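# Move bent steel straw from holder into lidded cup

## Task

Lift the bent steel straw out of its holder, flip it end over end, and lower its long straight end through the opening in the cup's lid until it reaches the bottom of the cup. The cup and the holder are free-standing and must both be upright at the finish. The straw must stay in place without the robot supporting it. Then open the hand and withdraw.

## Robot and tools

ROBOT. Two arms, left_arm and right_arm, face each other across a table. left_arm's base sits on the +y side; the names do not tell you which side of an image an arm is on. Each arm carries an identical right-handed five-finger hand, so hand axes and hand numbers mean the same thing on both arms. Joint ranges in rad: elbow 0.000 to 3.142, shoulder pan -3.142 to 3.142, all other joints -6.283 to 6.283. Load limits: 133 N m for shoulder pan, shoulder lift and elbow; 24.9 N m for each wrist joint. A held object's weight counts toward these.

FRAMES. Results report poses in one scene frame. The origin is on the table surface halfway between the two arm bases, the table top is z = 0, and +z points up. Each hand point is given as a position in metres plus a quaternion (w,x,y,z), with velocities in m/s and rad/s. At long reach the printed position can be slightly off. The hand point is fixed to the palm, 0.05 m in front of it, where index and thumb meet in a pinch. Its own axes are: +z along the straightened fingers, +y out of the palm, and +x across the palm toward the little finger. Straight fingers extend 0.06 to 0.07 m past the point. Across the palm the hand extends 0.08 m on the little-finger side. On the thumb side it extends 0.02 m when the thumb is turned in front of the palm, and up to 0.09 m otherwise. On the little-finger side a wrist bracket reaches 0.11 m across and sits 0.03 m beyond the point along +y; it can collide with objects.

THE ROW. Every arm command is a single list of 28 numbers, each between -1 and 1. The first 14 are for left_arm and the last 14 for right_arm, and each arm's part is always sent even if that arm should not move. Each 14-number block is: dx, dy, dz, rx, ry, rz, little, ring, middle, index, thumb_bend, thumb_turn, force_limit, speed.

The first six numbers are an offset, not a pose. They are expressed in the hand point's own axes and measured from the pose shown in the last result that includes that arm. For the first call of a scene, and for later calls within one reply, they are measured from the robot's position when the action begins. A value of 1.0 equals 0.6 m or 180 degrees. rx, ry and rz together form one rotation vector. Offsets do not add up row to row: every row uses the same base. All-zero offsets therefore send the arm back to that base; they do not mean 'hold still'. In each control step the commanded pose is clipped to within 100 mm and 16 degrees of the measured one, and position is favoured over orientation. Commands lag the arm by about 0.17 s.

HAND NUMBERS. For little, ring, middle and index, +1 is straight/open and -1 is fully curled. For thumb_bend, +1 is straight and -1 is fully bent. For thumb_turn, +1 places the thumb beside the palm and -1 places it in front, opposite the fingers. A pinch is roughly index -0.22, thumb_bend -0.75, thumb_turn -0.57. force_limit sets the fingertip force at which a closing motor stops: -1 is about 0 N and +1 is 10 N (15 N for the two thumb motors), linear in between. It does not stop an opening motor. speed runs from nearly zero at -1 to full at +1; at full speed a full stroke takes 0.6 s. For a gentle grip, close at speed -0.9 or lower. No value means 'no change'. To keep a hand as it is, resend its last eight numbers. If you have not yet commanded that hand, send its hand_measured six values followed by hand_force_limit and hand_speed.

A motor moves only when its target changes by 0.01 or more. It then locks at the target or on reaching the force limit, and a lock resists at least 15 N. To wrap the whole hand around an object 0.035 to 0.08 m wide, turn the thumb fully in front of the palm before reaching the object. The object then lies across the palm, on the wrist side of the hand point.

TOOLS.

execute_actions: its actions list holds at most one item. An empty list sends nothing and returns the current state. {"rows": [...], "steps": n} runs up to 15 rows, one per 1/30 s control step; steps is at most 15 and defaults to 15, and the last row repeats if there are fewer rows than steps. {"steps": n} with no rows is a wait of up to 300 steps, counted from the last result, with your reply time included. The optional "pictures" boolean controls whether camera images are returned.

move: target is one 28-number row, with offsets counted from the same base as above. Each hand point follows a straight line and both paths finish together, lasting 0.5 to 10 s; anything longer is stopped at 10 s. speed is the top path speed in m/s, from 0.002 to 0.5 (default 0.25); turning is capped at twice that value in rad/s. stop_force is optional, 9 to 40 N, one value for both arms, and is accepted only once the scene has run 0.2 s. It ends an arm's path when the wrist sensor detects that much push against the direction of motion. The arm then backs up two steps and holds. Use it only for moves without rotation, and combine it with slow speeds. Leave it out when moving an arm away from something it is pressing on. The hand values are sent at the start of the move. The result adds a move: line showing how each arm ended (done, off_target, moving, held, fault, contact), any limits that acted (paced = pose was clipped; held = some steps were blocked), and each arm's distance from its target.

wait: seconds from 0 to 10; nothing new is sent while it runs.

zoom_image: camera is one of cam_high, cam_low, cam_left_wrist, cam_right_wrist (each 672x504). region is [x0, y0, x1, y1] in pixels, measured from the top-left corner, and can be at most 504 by 504.

show_instructions: takes no arguments and returns the reference pages.

finished_scene: pass the current scene's number.

RESULTS. hand_measured, hand_stopped_by (moving, target, force, stalled, fault) and hand_load_n each give six values in motor order. A load is positive when the finger is being pushed open, and loads near 0 mean the grip has been lost. The Wrist force and Wrist torque lines are in each end effector's own axes and point from the touched surface back into the arm. They carry an offset of up to about 4 N and noise of up to 2.4 N, and they saturate near 50 N. 'pose unreachable' and HELD mean a command was changed or blocked. The 'Hand target' line shows where the controller is currently steering.

AVOID. Contact torque at a joint's load limit, or 150 N of outside force, stops that arm for 10 s. Motors warn at 70 °C and brake at 85 °C. Never let the arms strike or press on each other. Do not knock or drop anything off the table. Approach slowly, because a target even slightly beyond a firm contact can fault a stiff arm. Loose objects may occasionally get nudged by outside pushes.

Each tool is called after "Emit:" by a JSON object that holds its "method" and its "body", one argument or row to a line.

## Session

Emit:
{"method": "execute_actions", "body": {
  "actions": []
}}

Scene clock: 0.00 s of 5600.00 s.
left_arm: end_effector_position=(+0.3174, +0.4975, +0.4717) hand_measured=(+1.000, +1.000, +1.000, +1.000, +1.000, +1.000) hand_load_n=(+0.0, +0.0, +0.0, +0.0, +0.0, +0.0) hand_stopped_by=(target, target, target, target, target, target) hand_force_limit=0.00 hand_speed=-0.80 end_effector_quat_wxyz=(-0.003, +0.279, +0.960, +0.005) end_effector_velocity=(+0.000, -0.000, +0.000) end_effector_angular_velocity=(-0.000, -0.002, -0.000) | right_arm: end_effector_position=(+0.1086, -0.3033, +0.4825) hand_measured=(+1.000, +1.000, +1.000, +1.000, +1.000, +1.000) hand_load_n=(+0.0, +0.0, +0.0, +0.0, +0.0, +0.0) hand_stopped_by=(target, target, target, target, target, target) hand_force_limit=0.00 hand_speed=-0.80 end_effector_quat_wxyz=(-0.006, -0.418, +0.908, -0.006) end_effector_velocity=(+0.000, +0.000, +0.000) end_effector_angular_velocity=(+0.001, -0.000, -0.002)
Joint positions: left_arm=[ 0.561 -1.712  1.354  1.939  1.566 -1.908] | right_arm=[-1.177 -1.743  1.347  1.979  1.581 -1.874]
Joint velocities: left_arm=[-0.     0.    -0.001 -0.001 -0.001  0.   ] | right_arm=[-0.001 -0.    -0.001  0.001 -0.001  0.001]
Wrist force (N, on the end effector, along its own x y z axes, offset not removed): no reading
Wrist torque (N m, same axes, about the end effector's origin, offset not removed): no reading
Hand target (left_arm): +0.317, +0.497, +0.472; -0.003, +0.279, +0.960, +0.005
Hand target (right_arm): +0.109, -0.303, +0.483; -0.006, -0.418, +0.908, -0.006

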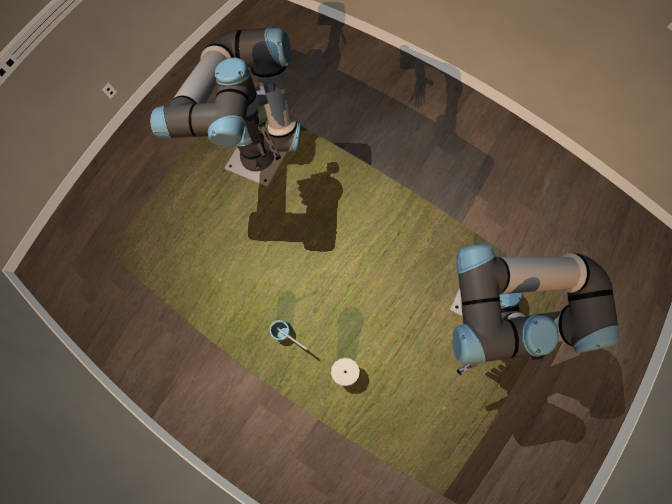

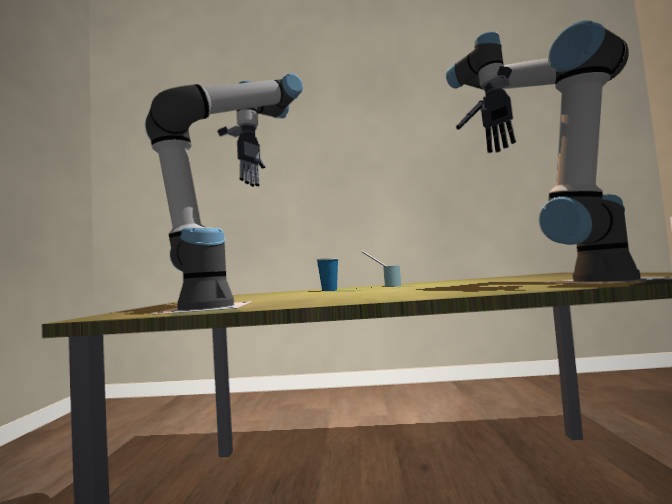

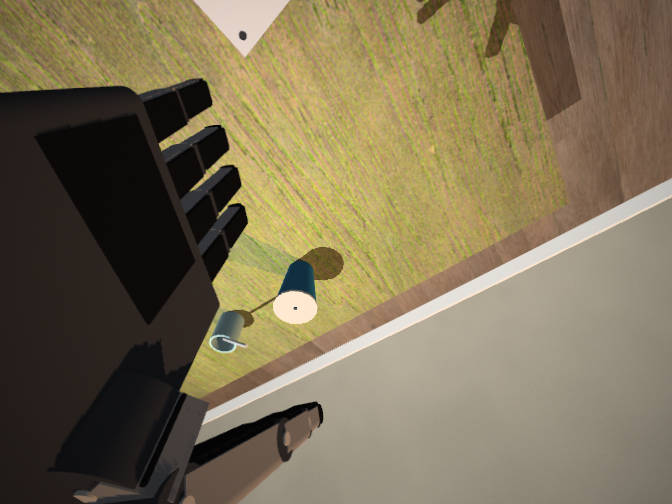

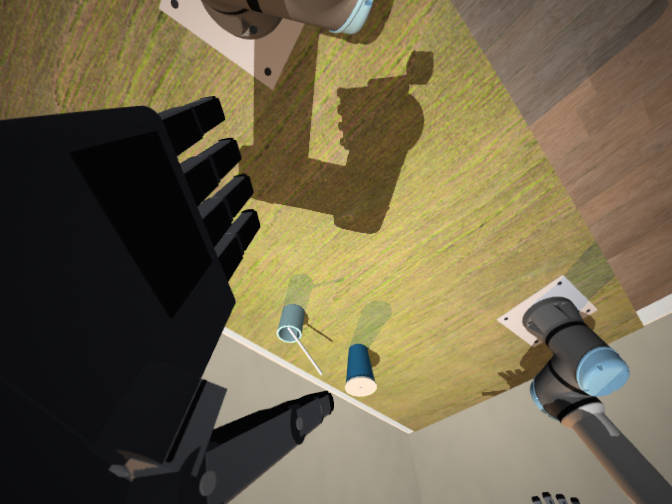

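Emit:
{"method": "zoom_image", "body": {
  "camera": "cam_high",
  "region": [255, 300, 385, 410]
}}

Emit:
{"method": "zoom_image", "body": {
  "camera": "cam_low",
  "region": [300, 235, 420, 305]
}}

Region (255, 300, 385, 410) of cam_high's 672x504 image, scaled by 3.877, with more detail than that image has; it fills the top 426 rows of this view, and the rest is white.

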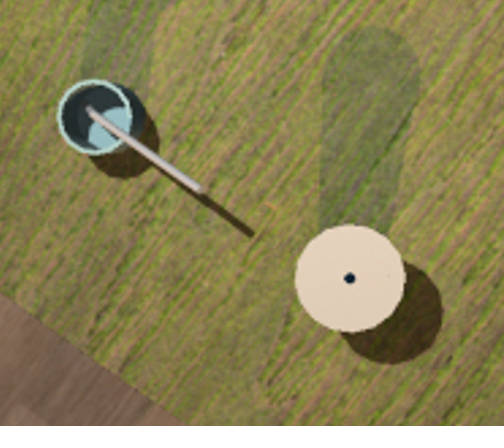

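Region (300, 235, 420, 305) of cam_low's 672x504 image, scaled by 4.200, with more detail than that image has; it fills the top 294 rows of this view, and the rest is white.

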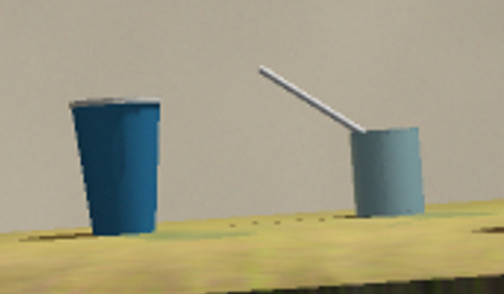

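Emit:
{"method": "move", "body": {
  "target": [-0.2808,-0.1102,0.4492,-0.470,0,0.858,-0.9,-0.9,-0.9,-0.9,0.9,0.9,0,0.5, -0.8727,-0.3323,0.5222,0.2519,-0.3015,-0.1083,0.98,0.98,0.98,0.2,-0.55,-0.57,0,0.5],
  "speed": 0.4
}}

Scene clock: 101.57 s of 5600.00 s.
left_arm: end_effector_position=(+0.4227, +0.3537, +0.2001) hand_measured=(-0.900, -0.900, -0.900, -0.900, +0.900, +0.900) hand_load_n=(+0.0, +0.0, +0.0, +0.0, +0.0, +0.0) hand_stopped_by=(target, target, target, target, target, target) hand_force_limit=0.00 hand_speed=0.50 end_effector_quat_wxyz=(+0.130, +0.853, -0.213, +0.458) end_effector_velocity=(+0.000, -0.000, -0.000) end_effector_angular_velocity=(+0.000, +0.002, -0.008) | right_arm: end_effector_position=(+0.5978, -0.0400, +0.1617) hand_measured=(+0.980, +0.980, +0.980, +0.200, -0.550, -0.570) hand_load_n=(+0.0, +0.0, +0.0, +0.0, +0.0, +0.0) hand_stopped_by=(target, target, target, target, target, target) hand_force_limit=0.00 hand_speed=0.50 end_effector_quat_wxyz=(+0.550, -0.484, +0.663, -0.154) end_effector_velocity=(+0.001, +0.001, +0.000) end_effector_angular_velocity=(+0.000, -0.003, +0.001)
Joint positions: left_arm=[ 0.784 -1.782  2.13   0.235  1.438  1.452] | right_arm=[-1.153 -1.071  1.512 -0.078  1.782 -2.395]
Joint velocities: left_arm=[ 0.008  0.005 -0.004 -0.001  0.014  0.008] | right_arm=[-0.     0.001 -0.002 -0.002 -0.001 -0.002]
Wrist force (N, on the end effector, along its own x y z axes, offset not removed): left_arm=[-0.5 1.1 -3.3] | right_arm=[1.3 1.4 -0.8]
Wrist torque (N m, same axes, about the end effector's origin, offset not removed): left_arm=[0.66 0.14 0.08] | right_arm=[0.28 -0.06 0.20]
Hand target (left_arm): +0.423, +0.354, +0.200; +0.130, +0.853, -0.214, +0.458
Hand target (right_arm): +0.598, -0.040, +0.162; +0.550, -0.484, +0.663, -0.154
Off the commanded pose (left_arm): 0.001 m, 0 deg.
Off the commanded pose (right_arm): 0.001 m, 0 deg.
After step 90, 94.07 s passed at rest.
move: done

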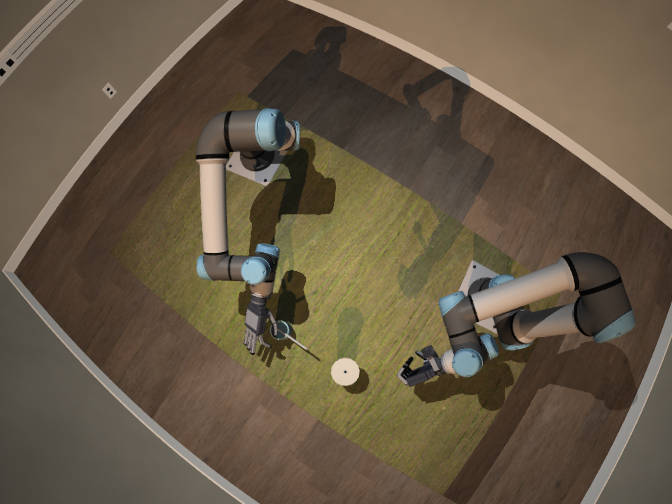

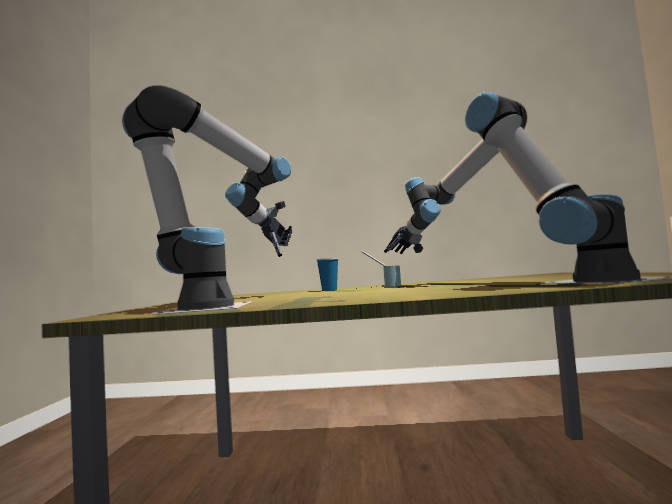

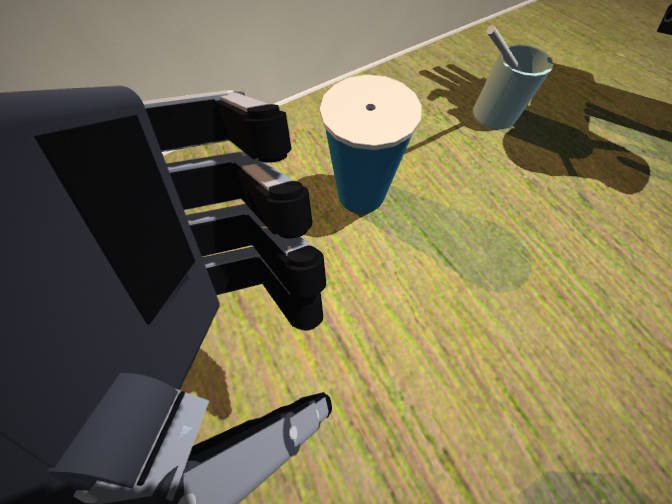

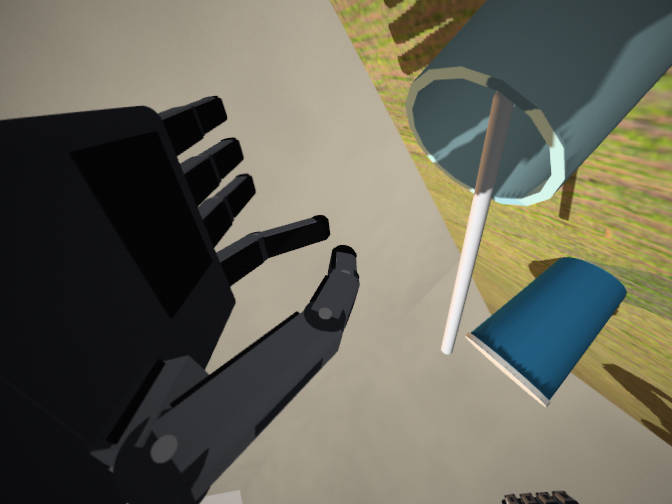

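Emit:
{"method": "move", "body": {
  "target": [0,0,0,0,0,0,-0.9,-0.9,-0.9,-0.9,0.9,0.9,0,0.5, 0,0.075,0,0,0,0,0.98,0.98,0.98,0.2,-0.55,-0.57,0,0.5],
  "speed": 0.08
}}

Emit:
{"method": "zoom_image", "body": {
  "camera": "cam_high",
  "region": [235, 295, 325, 370]
}}

Emit:
{"method": "zoom_image", "body": {
  "camera": "cam_left_wrist",
  "region": [420, 0, 672, 160]
}}

Scene clock: 115.63 s of 5600.00 s.
left_arm: end_effector_position=(+0.4228, +0.3537, +0.2001) hand_measured=(-0.900, -0.900, -0.900, -0.900, +0.900, +0.900) hand_load_n=(+0.0, +0.0, +0.0, +0.0, +0.0, +0.0) hand_stopped_by=(target, target, target, target, target, target) hand_force_limit=0.00 hand_speed=0.50 end_effector_quat_wxyz=(+0.130, +0.853, -0.213, +0.458) end_effector_velocity=(-0.000, +0.001, -0.000) end_effector_angular_velocity=(+0.000, +0.000, +0.001) | right_arm: end_effector_position=(+0.5766, -0.0183, +0.1286) hand_measured=(+0.980, +0.980, +0.980, +0.200, -0.550, -0.570) hand_load_n=(+0.0, +0.0, +0.0, +0.0, +0.0, +0.0) hand_stopped_by=(target, target, target, target, target, target) hand_force_limit=0.00 hand_speed=0.50 end_effector_quat_wxyz=(+0.550, -0.484, +0.663, -0.154) end_effector_velocity=(-0.000, +0.001, -0.001) end_effector_angular_velocity=(+0.001, -0.001, -0.002)
Joint positions: left_arm=[ 0.784 -1.782  2.13   0.235  1.438  1.452] | right_arm=[-1.096 -1.029  1.54  -0.142  1.835 -2.374]
Joint velocities: left_arm=[ 0.001 -0.     0.001  0.     0.     0.   ] | right_arm=[ 0.002  0.002 -0.001 -0.002  0.004  0.002]
Wrist force (N, on the end effector, along its own x y z axes, offset not removed): left_arm=[1.3 1.5 -2.7] | right_arm=[-0.6 -0.4 -0.2]
Wrist torque (N m, same axes, about the end effector's origin, offset not removed): left_arm=[0.67 -0.20 0.25] | right_arm=[-0.02 0.25 0.04]
Hand target (left_arm): +0.423, +0.354, +0.200; +0.130, +0.853, -0.213, +0.458
Hand target (right_arm): +0.577, -0.018, +0.128; +0.550, -0.484, +0.663, -0.154
Off the commanded pose (left_arm): 0.000 m, 0 deg.
Off the commanded pose (right_arm): 0.000 m, 0 deg.
After step 90, 10.10 s passed at rest.
move: done

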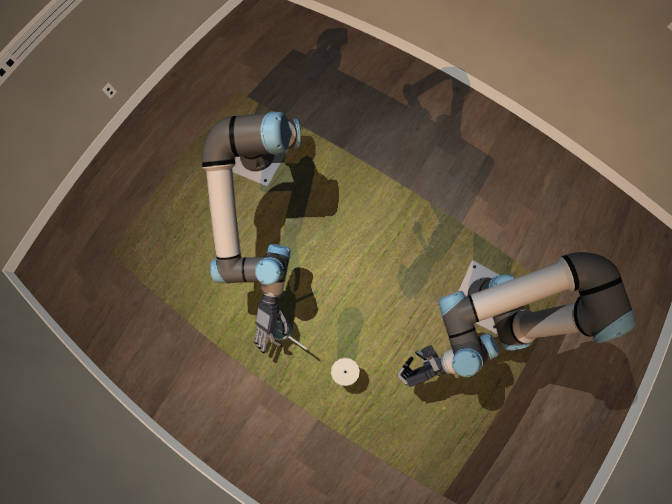

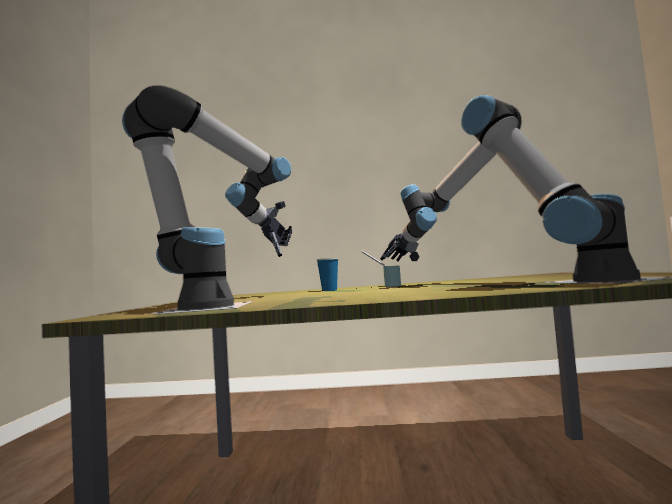

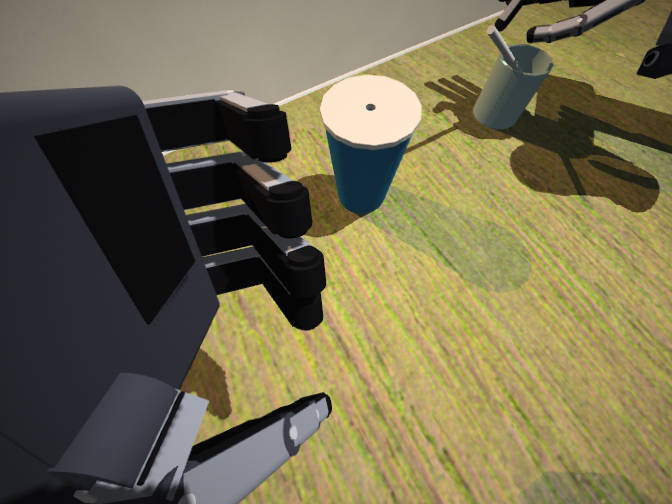

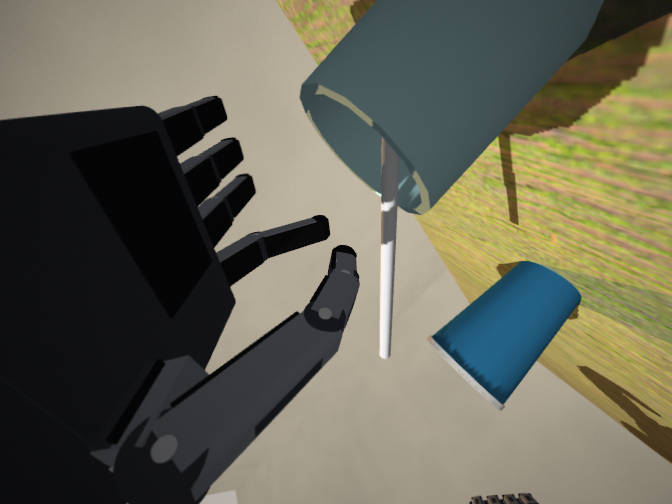

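Region (235, 295, 325, 370) of cam_high's 672x504 image, scaled by 5.600, with more detail than that image has.

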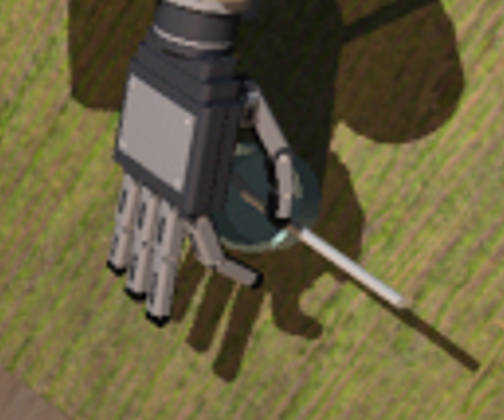

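Region (420, 0, 672, 160) of cam_left_wrist's 672x504 image, scaled by 2.000, with more detail than that image has; it fills the top 320 rows of this view, and the rest is white.

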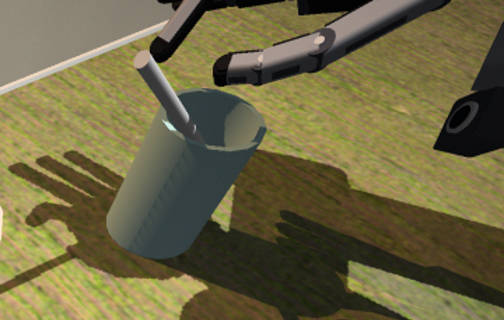

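Emit:
{"method": "execute_actions", "body": {
  "actions": []
}}

Scene clock: 124.17 s of 5600.00 s.
left_arm: end_effector_position=(+0.4227, +0.3537, +0.2001) hand_measured=(-0.900, -0.900, -0.900, -0.900, +0.900, +0.900) hand_load_n=(+0.0, +0.0, +0.0, +0.0, +0.0, +0.0) hand_stopped_by=(target, target, target, target, target, target) hand_force_limit=0.00 hand_speed=0.50 end_effector_quat_wxyz=(+0.130, +0.853, -0.213, +0.458) end_effector_velocity=(+0.001, -0.000, +0.001) end_effector_angular_velocity=(-0.002, -0.000, +0.002) | right_arm: end_effector_position=(+0.5765, -0.0182, +0.1285) hand_measured=(+0.980, +0.980, +0.980, +0.200, -0.550, -0.570) hand_load_n=(+0.0, +0.0, +0.0, +0.0, +0.0, +0.0) hand_stopped_by=(target, target, target, target, target, target) hand_force_limit=0.00 hand_speed=0.50 end_effector_quat_wxyz=(+0.550, -0.484, +0.663, -0.154) end_effector_velocity=(-0.000, +0.000, -0.000) end_effector_angular_velocity=(+0.000, +0.001, +0.001)
Joint positions: left_arm=[ 0.784 -1.782  2.13   0.235  1.438  1.452] | right_arm=[-1.096 -1.029  1.54  -0.143  1.835 -2.374]
Joint velocities: left_arm=[ 0.001  0.    -0.001  0.    -0.    -0.002] | right_arm=[-0.     0.     0.001 -0.    -0.001  0.   ]
Wrist force (N, on the end effector, along its own x y z axes, offset not removed): left_arm=[0.0 -0.5 -1.7] | right_arm=[1.2 0.0 1.9]
Wrist torque (N m, same axes, about the end effector's origin, offset not removed): left_arm=[0.21 0.08 0.18] | right_arm=[-0.27 -0.19 0.08]
Hand target (left_arm): +0.423, +0.354, +0.200; +0.130, +0.853, -0.213, +0.458
Hand target (right_arm): +0.577, -0.018, +0.128; +0.550, -0.484, +0.663, -0.154
Off the commanded pose (left_arm): 0.000 m, 0 deg.
Off the commanded pose (right_arm): 0.000 m, 0 deg.
Steps of this call (steps 1 to 90: nothing new was sent; then 5.53 s passed at rest). Readings (end_effector_position | what the end effector reports):
1: left_arm (+0.4228, +0.3537, +0.2001) | right_arm (+0.5765, -0.0183, +0.1286) | left_arm hand_measured=(-0.900, -0.900, -0.900, -0.900, +0.900, +0.900) hand_load_n=(+0.0, +0.0, +0.0, +0.0, +0.0, +0.0) hand_stopped_by=(target, target, target, target, target, target) hand_force_limit=0.00 hand_speed=0.50 | right_arm hand_measured=(+0.980, +0.980, +0.980, +0.200, -0.550, -0.570) hand_load_n=(+0.0, +0.0, +0.0, +0.0, +0.0, +0.0) hand_stopped_by=(target, target, target, target, target, target) hand_force_limit=0.00 hand_speed=0.50
2: left_arm (+0.4228, +0.3537, +0.2001) | right_arm (+0.5765, -0.0183, +0.1285) | left_arm hand_measured=(-0.900, -0.900, -0.900, -0.900, +0.900, +0.900) hand_load_n=(+0.0, +0.0, +0.0, +0.0, +0.0, +0.0) hand_stopped_by=(target, target, target, target, target, target) hand_force_limit=0.00 hand_speed=0.50 | right_arm hand_measured=(+0.980, +0.980, +0.980, +0.200, -0.550, -0.570) hand_load_n=(+0.0, +0.0, +0.0, +0.0, +0.0, +0.0) hand_stopped_by=(target, target, target, target, target, target) hand_force_limit=0.00 hand_speed=0.50
4: left_arm (+0.4227, +0.3537, +0.2001) | right_arm (+0.5765, -0.0183, +0.1285) | left_arm hand_measured=(-0.900, -0.900, -0.900, -0.900, +0.900, +0.900) hand_load_n=(+0.0, +0.0, +0.0, +0.0, +0.0, +0.0) hand_stopped_by=(target, target, target, target, target, target) hand_force_limit=0.00 hand_speed=0.50 | right_arm hand_measured=(+0.980, +0.980, +0.980, +0.200, -0.550, -0.570) hand_load_n=(+0.0, +0.0, +0.0, +0.0, +0.0, +0.0) hand_stopped_by=(target, target, target, target, target, target) hand_force_limit=0.00 hand_speed=0.50
8: left_arm (+0.4227, +0.3537, +0.2001) | right_arm (+0.5765, -0.0183, +0.1285) | left_arm hand_measured=(-0.900, -0.900, -0.900, -0.900, +0.900, +0.900) hand_load_n=(+0.0, +0.0, +0.0, +0.0, +0.0, +0.0) hand_stopped_by=(target, target, target, target, target, target) hand_force_limit=0.00 hand_speed=0.50 | right_arm hand_measured=(+0.980, +0.980, +0.980, +0.200, -0.550, -0.570) hand_load_n=(+0.0, +0.0, +0.0, +0.0, +0.0, +0.0) hand_stopped_by=(target, target, target, target, target, target) hand_force_limit=0.00 hand_speed=0.50
90: the state above

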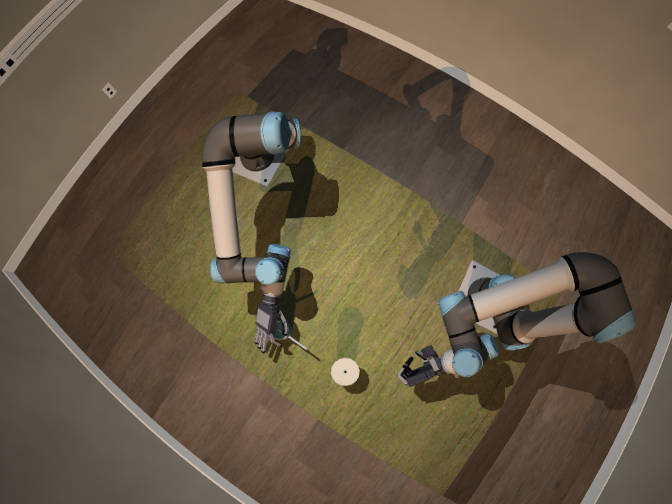

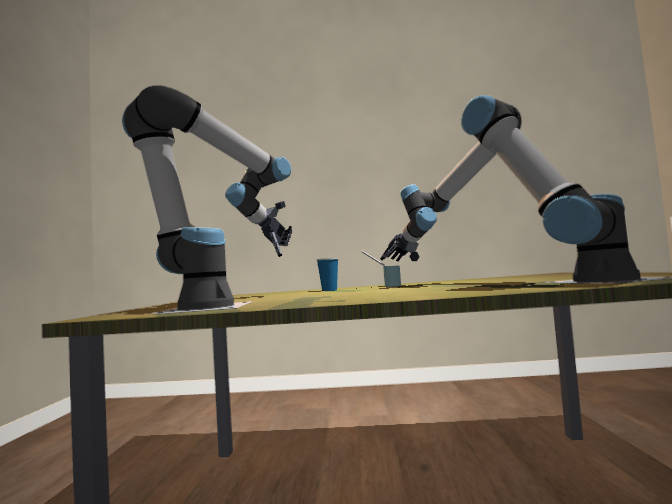

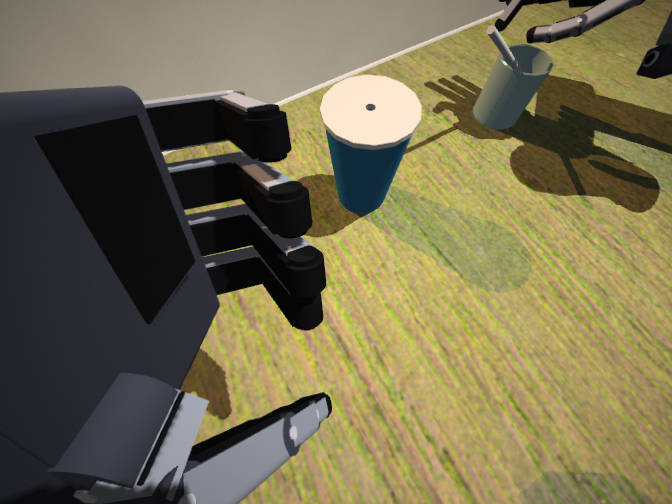

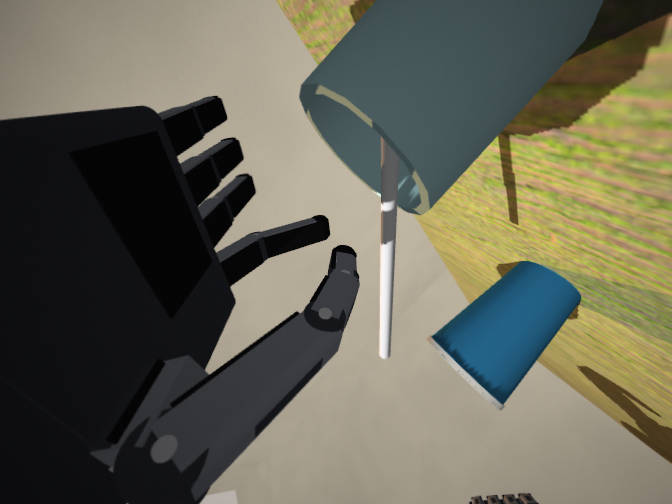

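Emit:
{"method": "move", "body": {
  "target": [0,0,0,0,0,0,-0.9,-0.9,-0.9,-0.9,0.9,0.9,0,0.5, 0,0.027,0,0,0,0,0.98,0.98,0.98,0.2,-0.55,-0.57,0,0.5],
  "speed": 0.03
}}

Scene clock: 129.47 s of 5600.00 s.
left_arm: end_effector_position=(+0.4227, +0.3537, +0.2001) hand_measured=(-0.900, -0.900, -0.900, -0.900, +0.900, +0.900) hand_load_n=(+0.0, +0.0, +0.0, +0.0, +0.0, +0.0) hand_stopped_by=(target, target, target, target, target, target) hand_force_limit=0.00 hand_speed=0.50 end_effector_quat_wxyz=(+0.130, +0.853, -0.213, +0.458) end_effector_velocity=(+0.000, -0.000, +0.001) end_effector_angular_velocity=(-0.001, -0.001, -0.000) | right_arm: end_effector_position=(+0.5689, -0.0105, +0.1167) hand_measured=(+0.980, +0.980, +0.980, +0.200, -0.550, -0.570) hand_load_n=(+0.0, +0.0, +0.0, +0.0, +0.0, +0.0) hand_stopped_by=(target, target, target, target, target, target) hand_force_limit=0.00 hand_speed=0.50 end_effector_quat_wxyz=(+0.550, -0.484, +0.663, -0.154) end_effector_velocity=(-0.000, +0.001, -0.000) end_effector_angular_velocity=(+0.002, -0.001, +0.000)
Joint positions: left_arm=[ 0.784 -1.782  2.13   0.235  1.438  1.452] | right_arm=[-1.075 -1.012  1.546 -0.164  1.855 -2.366]
Joint velocities: left_arm=[ 0.001  0.    -0.001 -0.     0.001  0.001] | right_arm=[ 0.002  0.002 -0.001 -0.002  0.002  0.002]
Wrist force (N, on the end effector, along its own x y z axes, offset not removed): left_arm=[0.5 -0.3 -1.6] | right_arm=[2.1 -1.2 -0.5]
Wrist torque (N m, same axes, about the end effector's origin, offset not removed): left_arm=[0.30 -0.06 0.09] | right_arm=[-0.28 -0.15 0.22]
Hand target (left_arm): +0.423, +0.354, +0.200; +0.130, +0.853, -0.213, +0.458
Hand target (right_arm): +0.569, -0.010, +0.117; +0.550, -0.484, +0.663, -0.154
Off the commanded pose (left_arm): 0.000 m, 0 deg.
Off the commanded pose (right_arm): 0.000 m, 0 deg.
After step 90, 1.43 s passed at rest.
move: done

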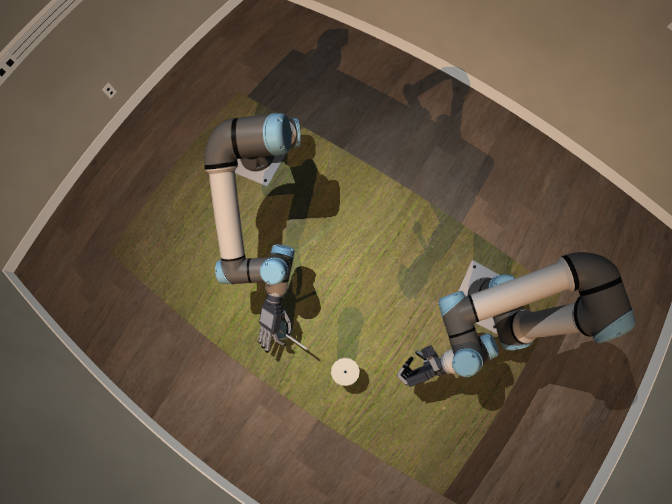

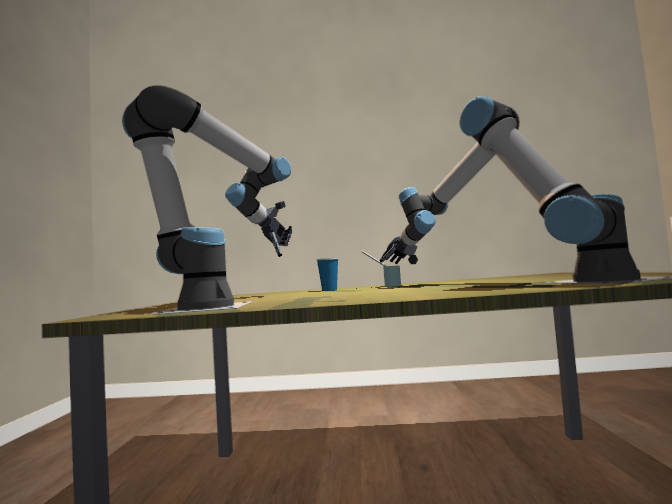

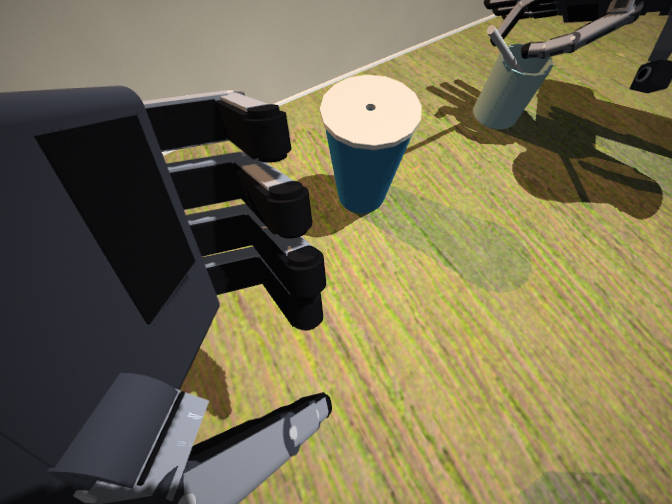

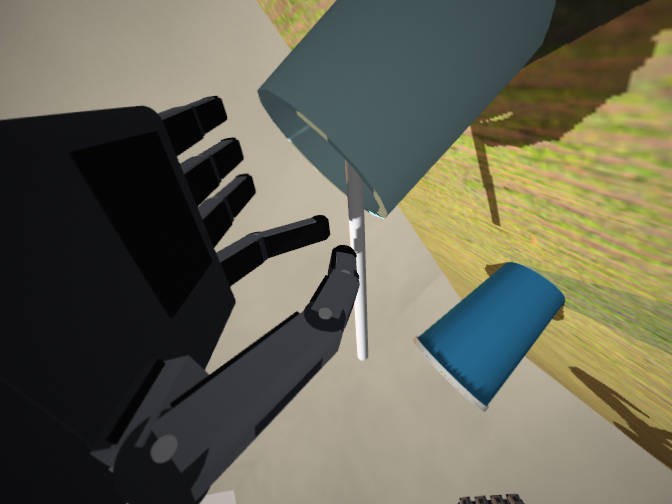

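Emit:
{"method": "zoom_image", "body": {
  "camera": "cam_left_wrist",
  "region": [452, 0, 612, 120]
}}

Emit:
{"method": "zoom_image", "body": {
  "camera": "cam_right_wrist",
  "region": [256, 150, 456, 350]
}}

Region (452, 0, 612, 120) of cam_left_wrist's 672x504 image, scaled by 3.150, with more detail than that image has; it fills the top 378 rows of this view, and the rest is white.

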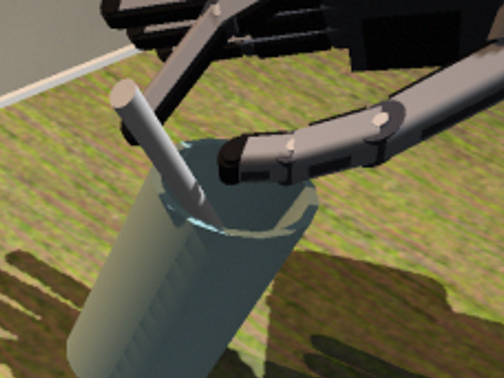

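Region (256, 150, 456, 350) of cam_right_wrist's 672x504 image, scaled by 2.520, with more detail than that image has.

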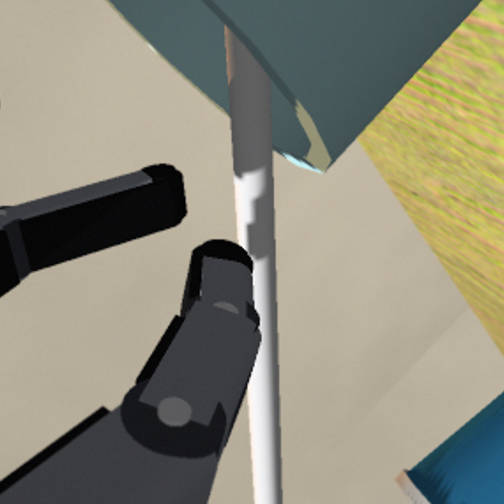

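Emit:
{"method": "move", "body": {
  "target": [0,0,0,0,0,0,-0.9,-0.9,-0.9,-0.9,0.9,0.9,0,0.5, 0,0.0175,0,0,0,0,0.98,0.98,0.98,0.2,-0.55,-0.57,0,0.5],
  "speed": 0.02
}}

Scene clock: 136.90 s of 5600.00 s.
left_arm: end_effector_position=(+0.4227, +0.3537, +0.2001) hand_measured=(-0.900, -0.900, -0.900, -0.900, +0.900, +0.900) hand_load_n=(+0.0, +0.0, +0.0, +0.0, +0.0, +0.0) hand_stopped_by=(target, target, target, target, target, target) hand_force_limit=0.00 hand_speed=0.50 end_effector_quat_wxyz=(+0.130, +0.853, -0.213, +0.458) end_effector_velocity=(-0.001, -0.000, -0.000) end_effector_angular_velocity=(+0.001, +0.001, -0.002) | right_arm: end_effector_position=(+0.5640, -0.0055, +0.1090) hand_measured=(+0.980, +0.980, +0.980, +0.200, -0.550, -0.570) hand_load_n=(+0.0, +0.0, +0.0, +0.0, +0.0, +0.0) hand_stopped_by=(target, target, target, target, target, target) hand_force_limit=0.00 hand_speed=0.50 end_effector_quat_wxyz=(+0.550, -0.484, +0.663, -0.154) end_effector_velocity=(-0.001, +0.002, -0.000) end_effector_angular_velocity=(+0.002, -0.000, +0.002)
Joint positions: left_arm=[ 0.784 -1.782  2.13   0.235  1.438  1.452] | right_arm=[-1.062 -1.     1.55  -0.178  1.867 -2.361]
Joint velocities: left_arm=[-0.001 -0.     0.     0.001  0.001  0.001] | right_arm=[ 0.002  0.002 -0.001 -0.001 -0.     0.002]
Wrist force (N, on the end effector, along its own x y z axes, offset not removed): left_arm=[-0.9 -0.7 -1.0] | right_arm=[-0.2 -2.4 -2.8]
Wrist torque (N m, same axes, about the end effector's origin, offset not removed): left_arm=[0.18 0.10 0.06] | right_arm=[-0.36 0.18 0.11]
Hand target (left_arm): +0.423, +0.354, +0.200; +0.130, +0.853, -0.213, +0.458
Hand target (right_arm): +0.564, -0.005, +0.109; +0.550, -0.484, +0.663, -0.154
Off the commanded pose (left_arm): 0.000 m, 0 deg.
Off the commanded pose (right_arm): 0.000 m, 0 deg.
After step 90, 3.63 s passed at rest.
move: done

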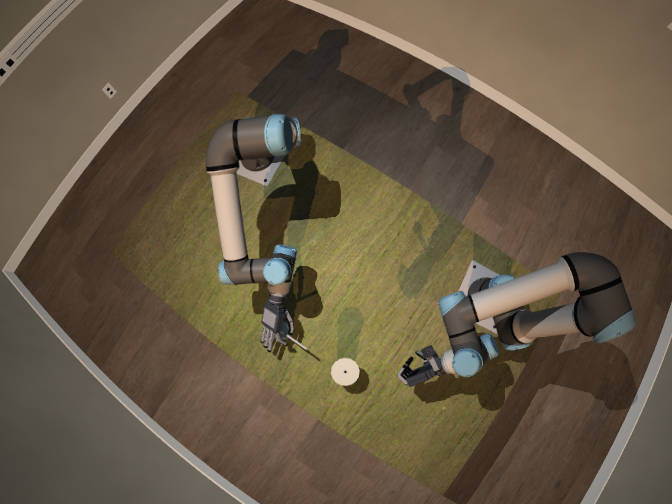

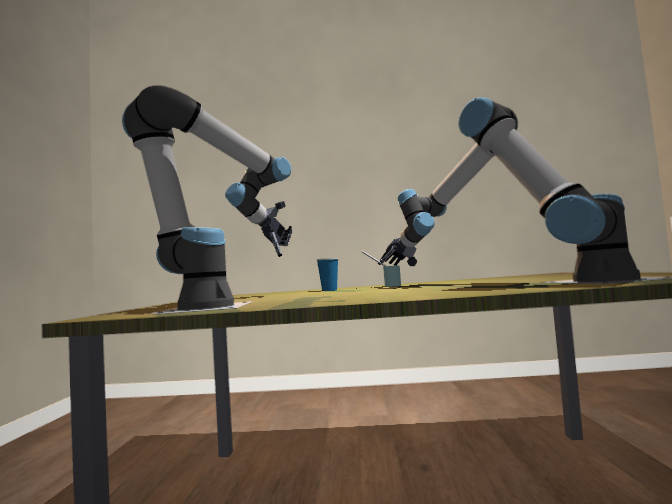

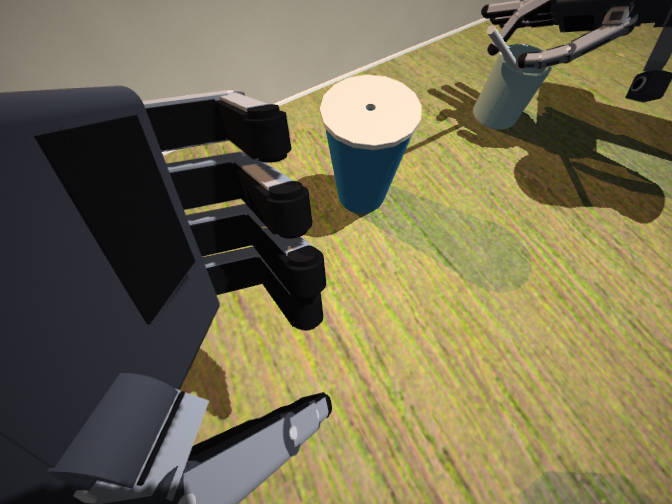

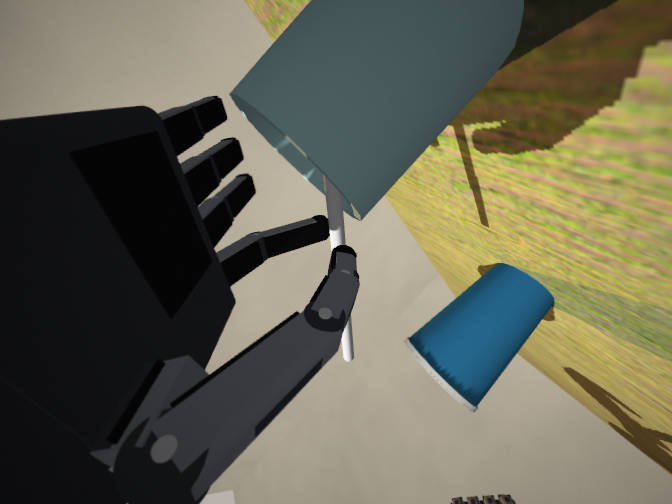

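Emit:
{"method": "zoom_image", "body": {
  "camera": "cam_left_wrist",
  "region": [462, 0, 582, 90]
}}

Emit:
{"method": "zoom_image", "body": {
  "camera": "cam_right_wrist",
  "region": [256, 160, 416, 320]
}}

Region (462, 0, 582, 90) of cam_left_wrist's 672x504 image, scaled by 4.200, with more detail than that image has; it fills the top 378 rows of this view, and the rest is white.

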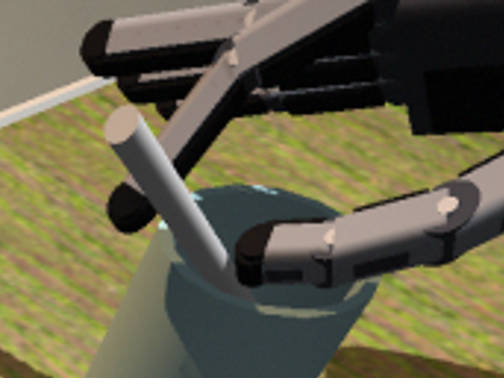

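Region (256, 160, 416, 320) of cam_right_wrist's 672x504 image, scaled by 3.150, with more detail than that image has.

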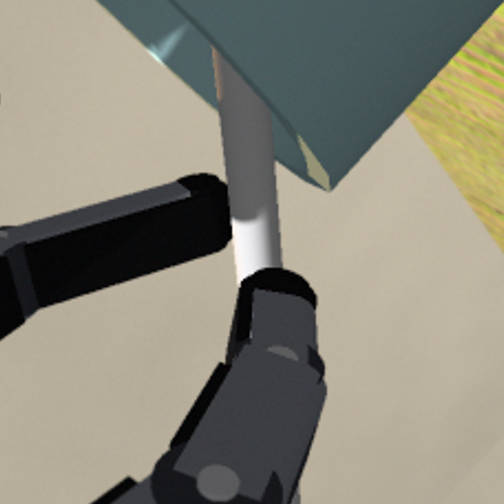

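Emit:
{"method": "move", "body": {
  "target": [0,0,0,0,0,0,-0.9,-0.9,-0.9,-0.9,0.9,0.9,0,0.5, 0,0,-0.005,0,0,0,0.98,0.98,0.98,0.1,-0.75,-0.57,0,-0.3],
  "speed": 0.01
}}

Emit:
{"method": "zoom_image", "body": {
  "camera": "cam_left_wrist",
  "region": [462, 0, 582, 90]
}}

Emit:
{"method": "zoom_image", "body": {
  "camera": "cam_right_wrist",
  "region": [256, 160, 416, 320]
}}

Scene clock: 144.60 s of 5600.00 s.
left_arm: end_effector_position=(+0.4227, +0.3537, +0.2001) hand_measured=(-0.900, -0.900, -0.900, -0.900, +0.900, +0.900) hand_load_n=(+0.0, +0.0, +0.0, +0.0, +0.0, +0.0) hand_stopped_by=(target, target, target, target, target, target) hand_force_limit=0.00 hand_speed=0.50 end_effector_quat_wxyz=(+0.130, +0.853, -0.213, +0.458) end_effector_velocity=(+0.001, +0.000, +0.000) end_effector_angular_velocity=(-0.000, -0.001, +0.001) | right_arm: end_effector_position=(+0.5614, -0.0064, +0.1100) hand_measured=(+0.980, +0.980, +0.980, +0.100, -0.750, -0.570) hand_load_n=(+0.0, +0.0, +0.0, +0.0, +0.0, +0.0) hand_stopped_by=(target, target, target, target, target, target) hand_force_limit=0.00 hand_speed=-0.30 end_effector_quat_wxyz=(+0.550, -0.484, +0.663, -0.154) end_effector_velocity=(-0.002, -0.000, -0.001) end_effector_angular_velocity=(-0.002, +0.002, +0.002)
Joint positions: left_arm=[ 0.784 -1.782  2.13   0.235  1.438  1.452] | right_arm=[-1.06  -1.006  1.557 -0.179  1.868 -2.36 ]
Joint velocities: left_arm=[ 0.001 -0.    -0.001 -0.    -0.     0.   ] | right_arm=[ 0.001 -0.002  0.004  0.    -0.    -0.001]
Wrist force (N, on the end effector, along its own x y z axes, offset not removed): left_arm=[-3.0 -0.1 -2.4] | right_arm=[1.8 0.8 -3.3]
Wrist torque (N m, same axes, about the end effector's origin, offset not removed): left_arm=[0.29 0.48 0.03] | right_arm=[0.19 -0.14 0.08]
Hand target (left_arm): +0.423, +0.354, +0.200; +0.130, +0.853, -0.213, +0.458
Hand target (right_arm): +0.561, -0.006, +0.110; +0.550, -0.484, +0.663, -0.154
Off the commanded pose (left_arm): 0.000 m, 0 deg.
Off the commanded pose (right_arm): 0.000 m, 0 deg.
After step 90, 4.00 s passed at rest.
move: done

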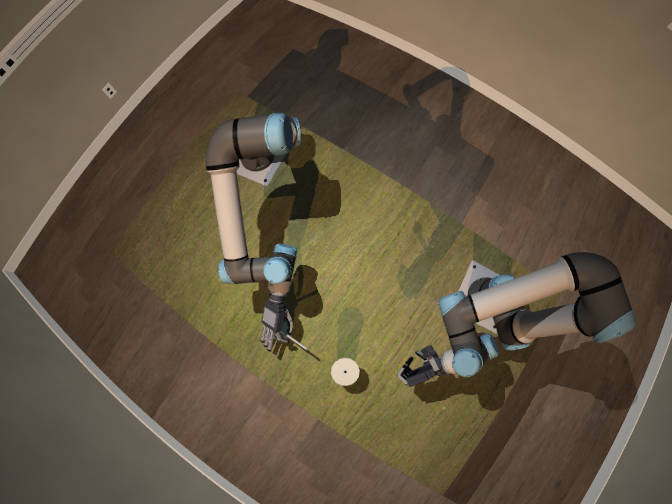

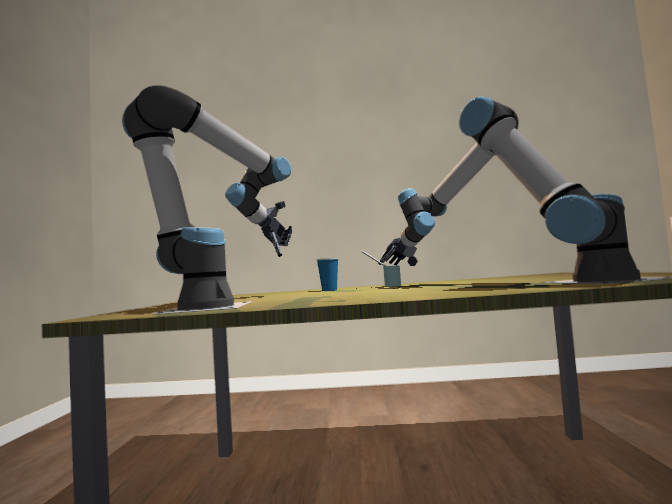

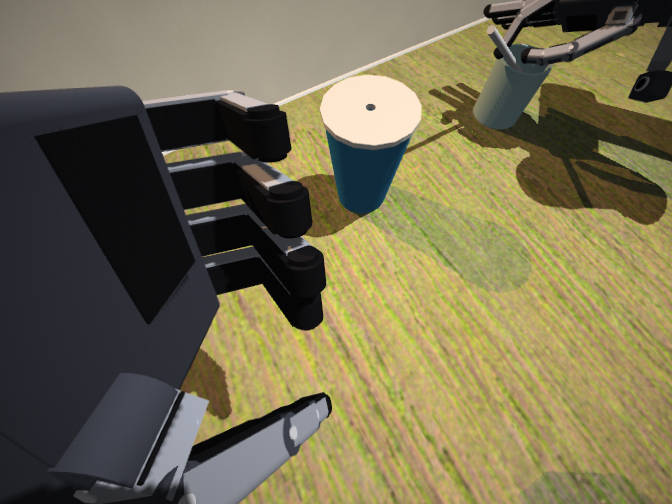

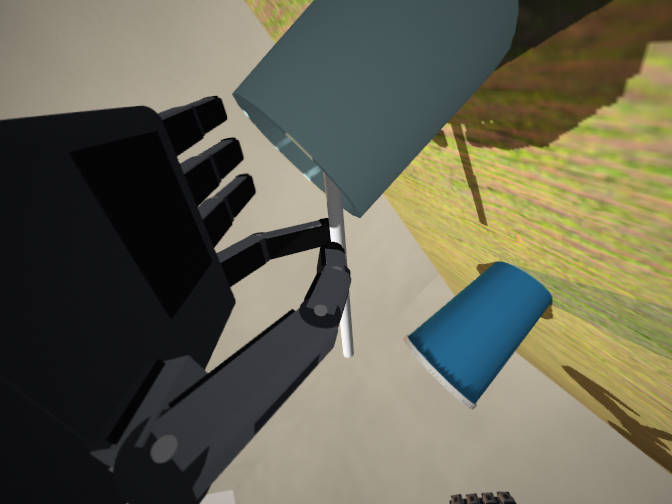

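Region (462, 0, 582, 90) of cam_left_wrist's 672x504 image, scaled by 4.200, with more detail than that image has; it fills the top 378 rows of this view, and the rest is white.

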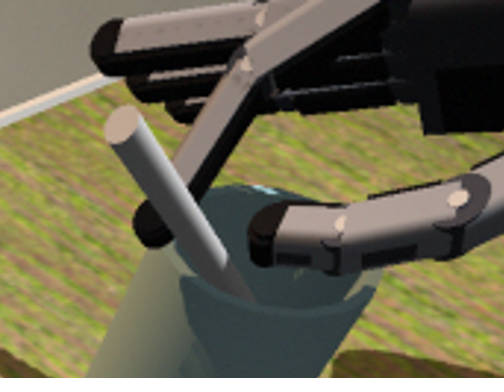

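Region (256, 160, 416, 320) of cam_right_wrist's 672x504 image, scaled by 3.150, with more detail than that image has.

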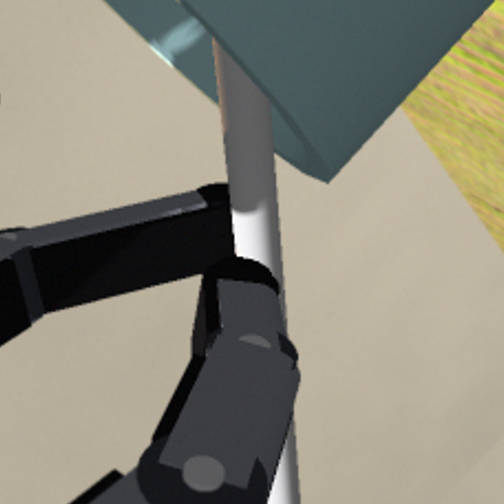

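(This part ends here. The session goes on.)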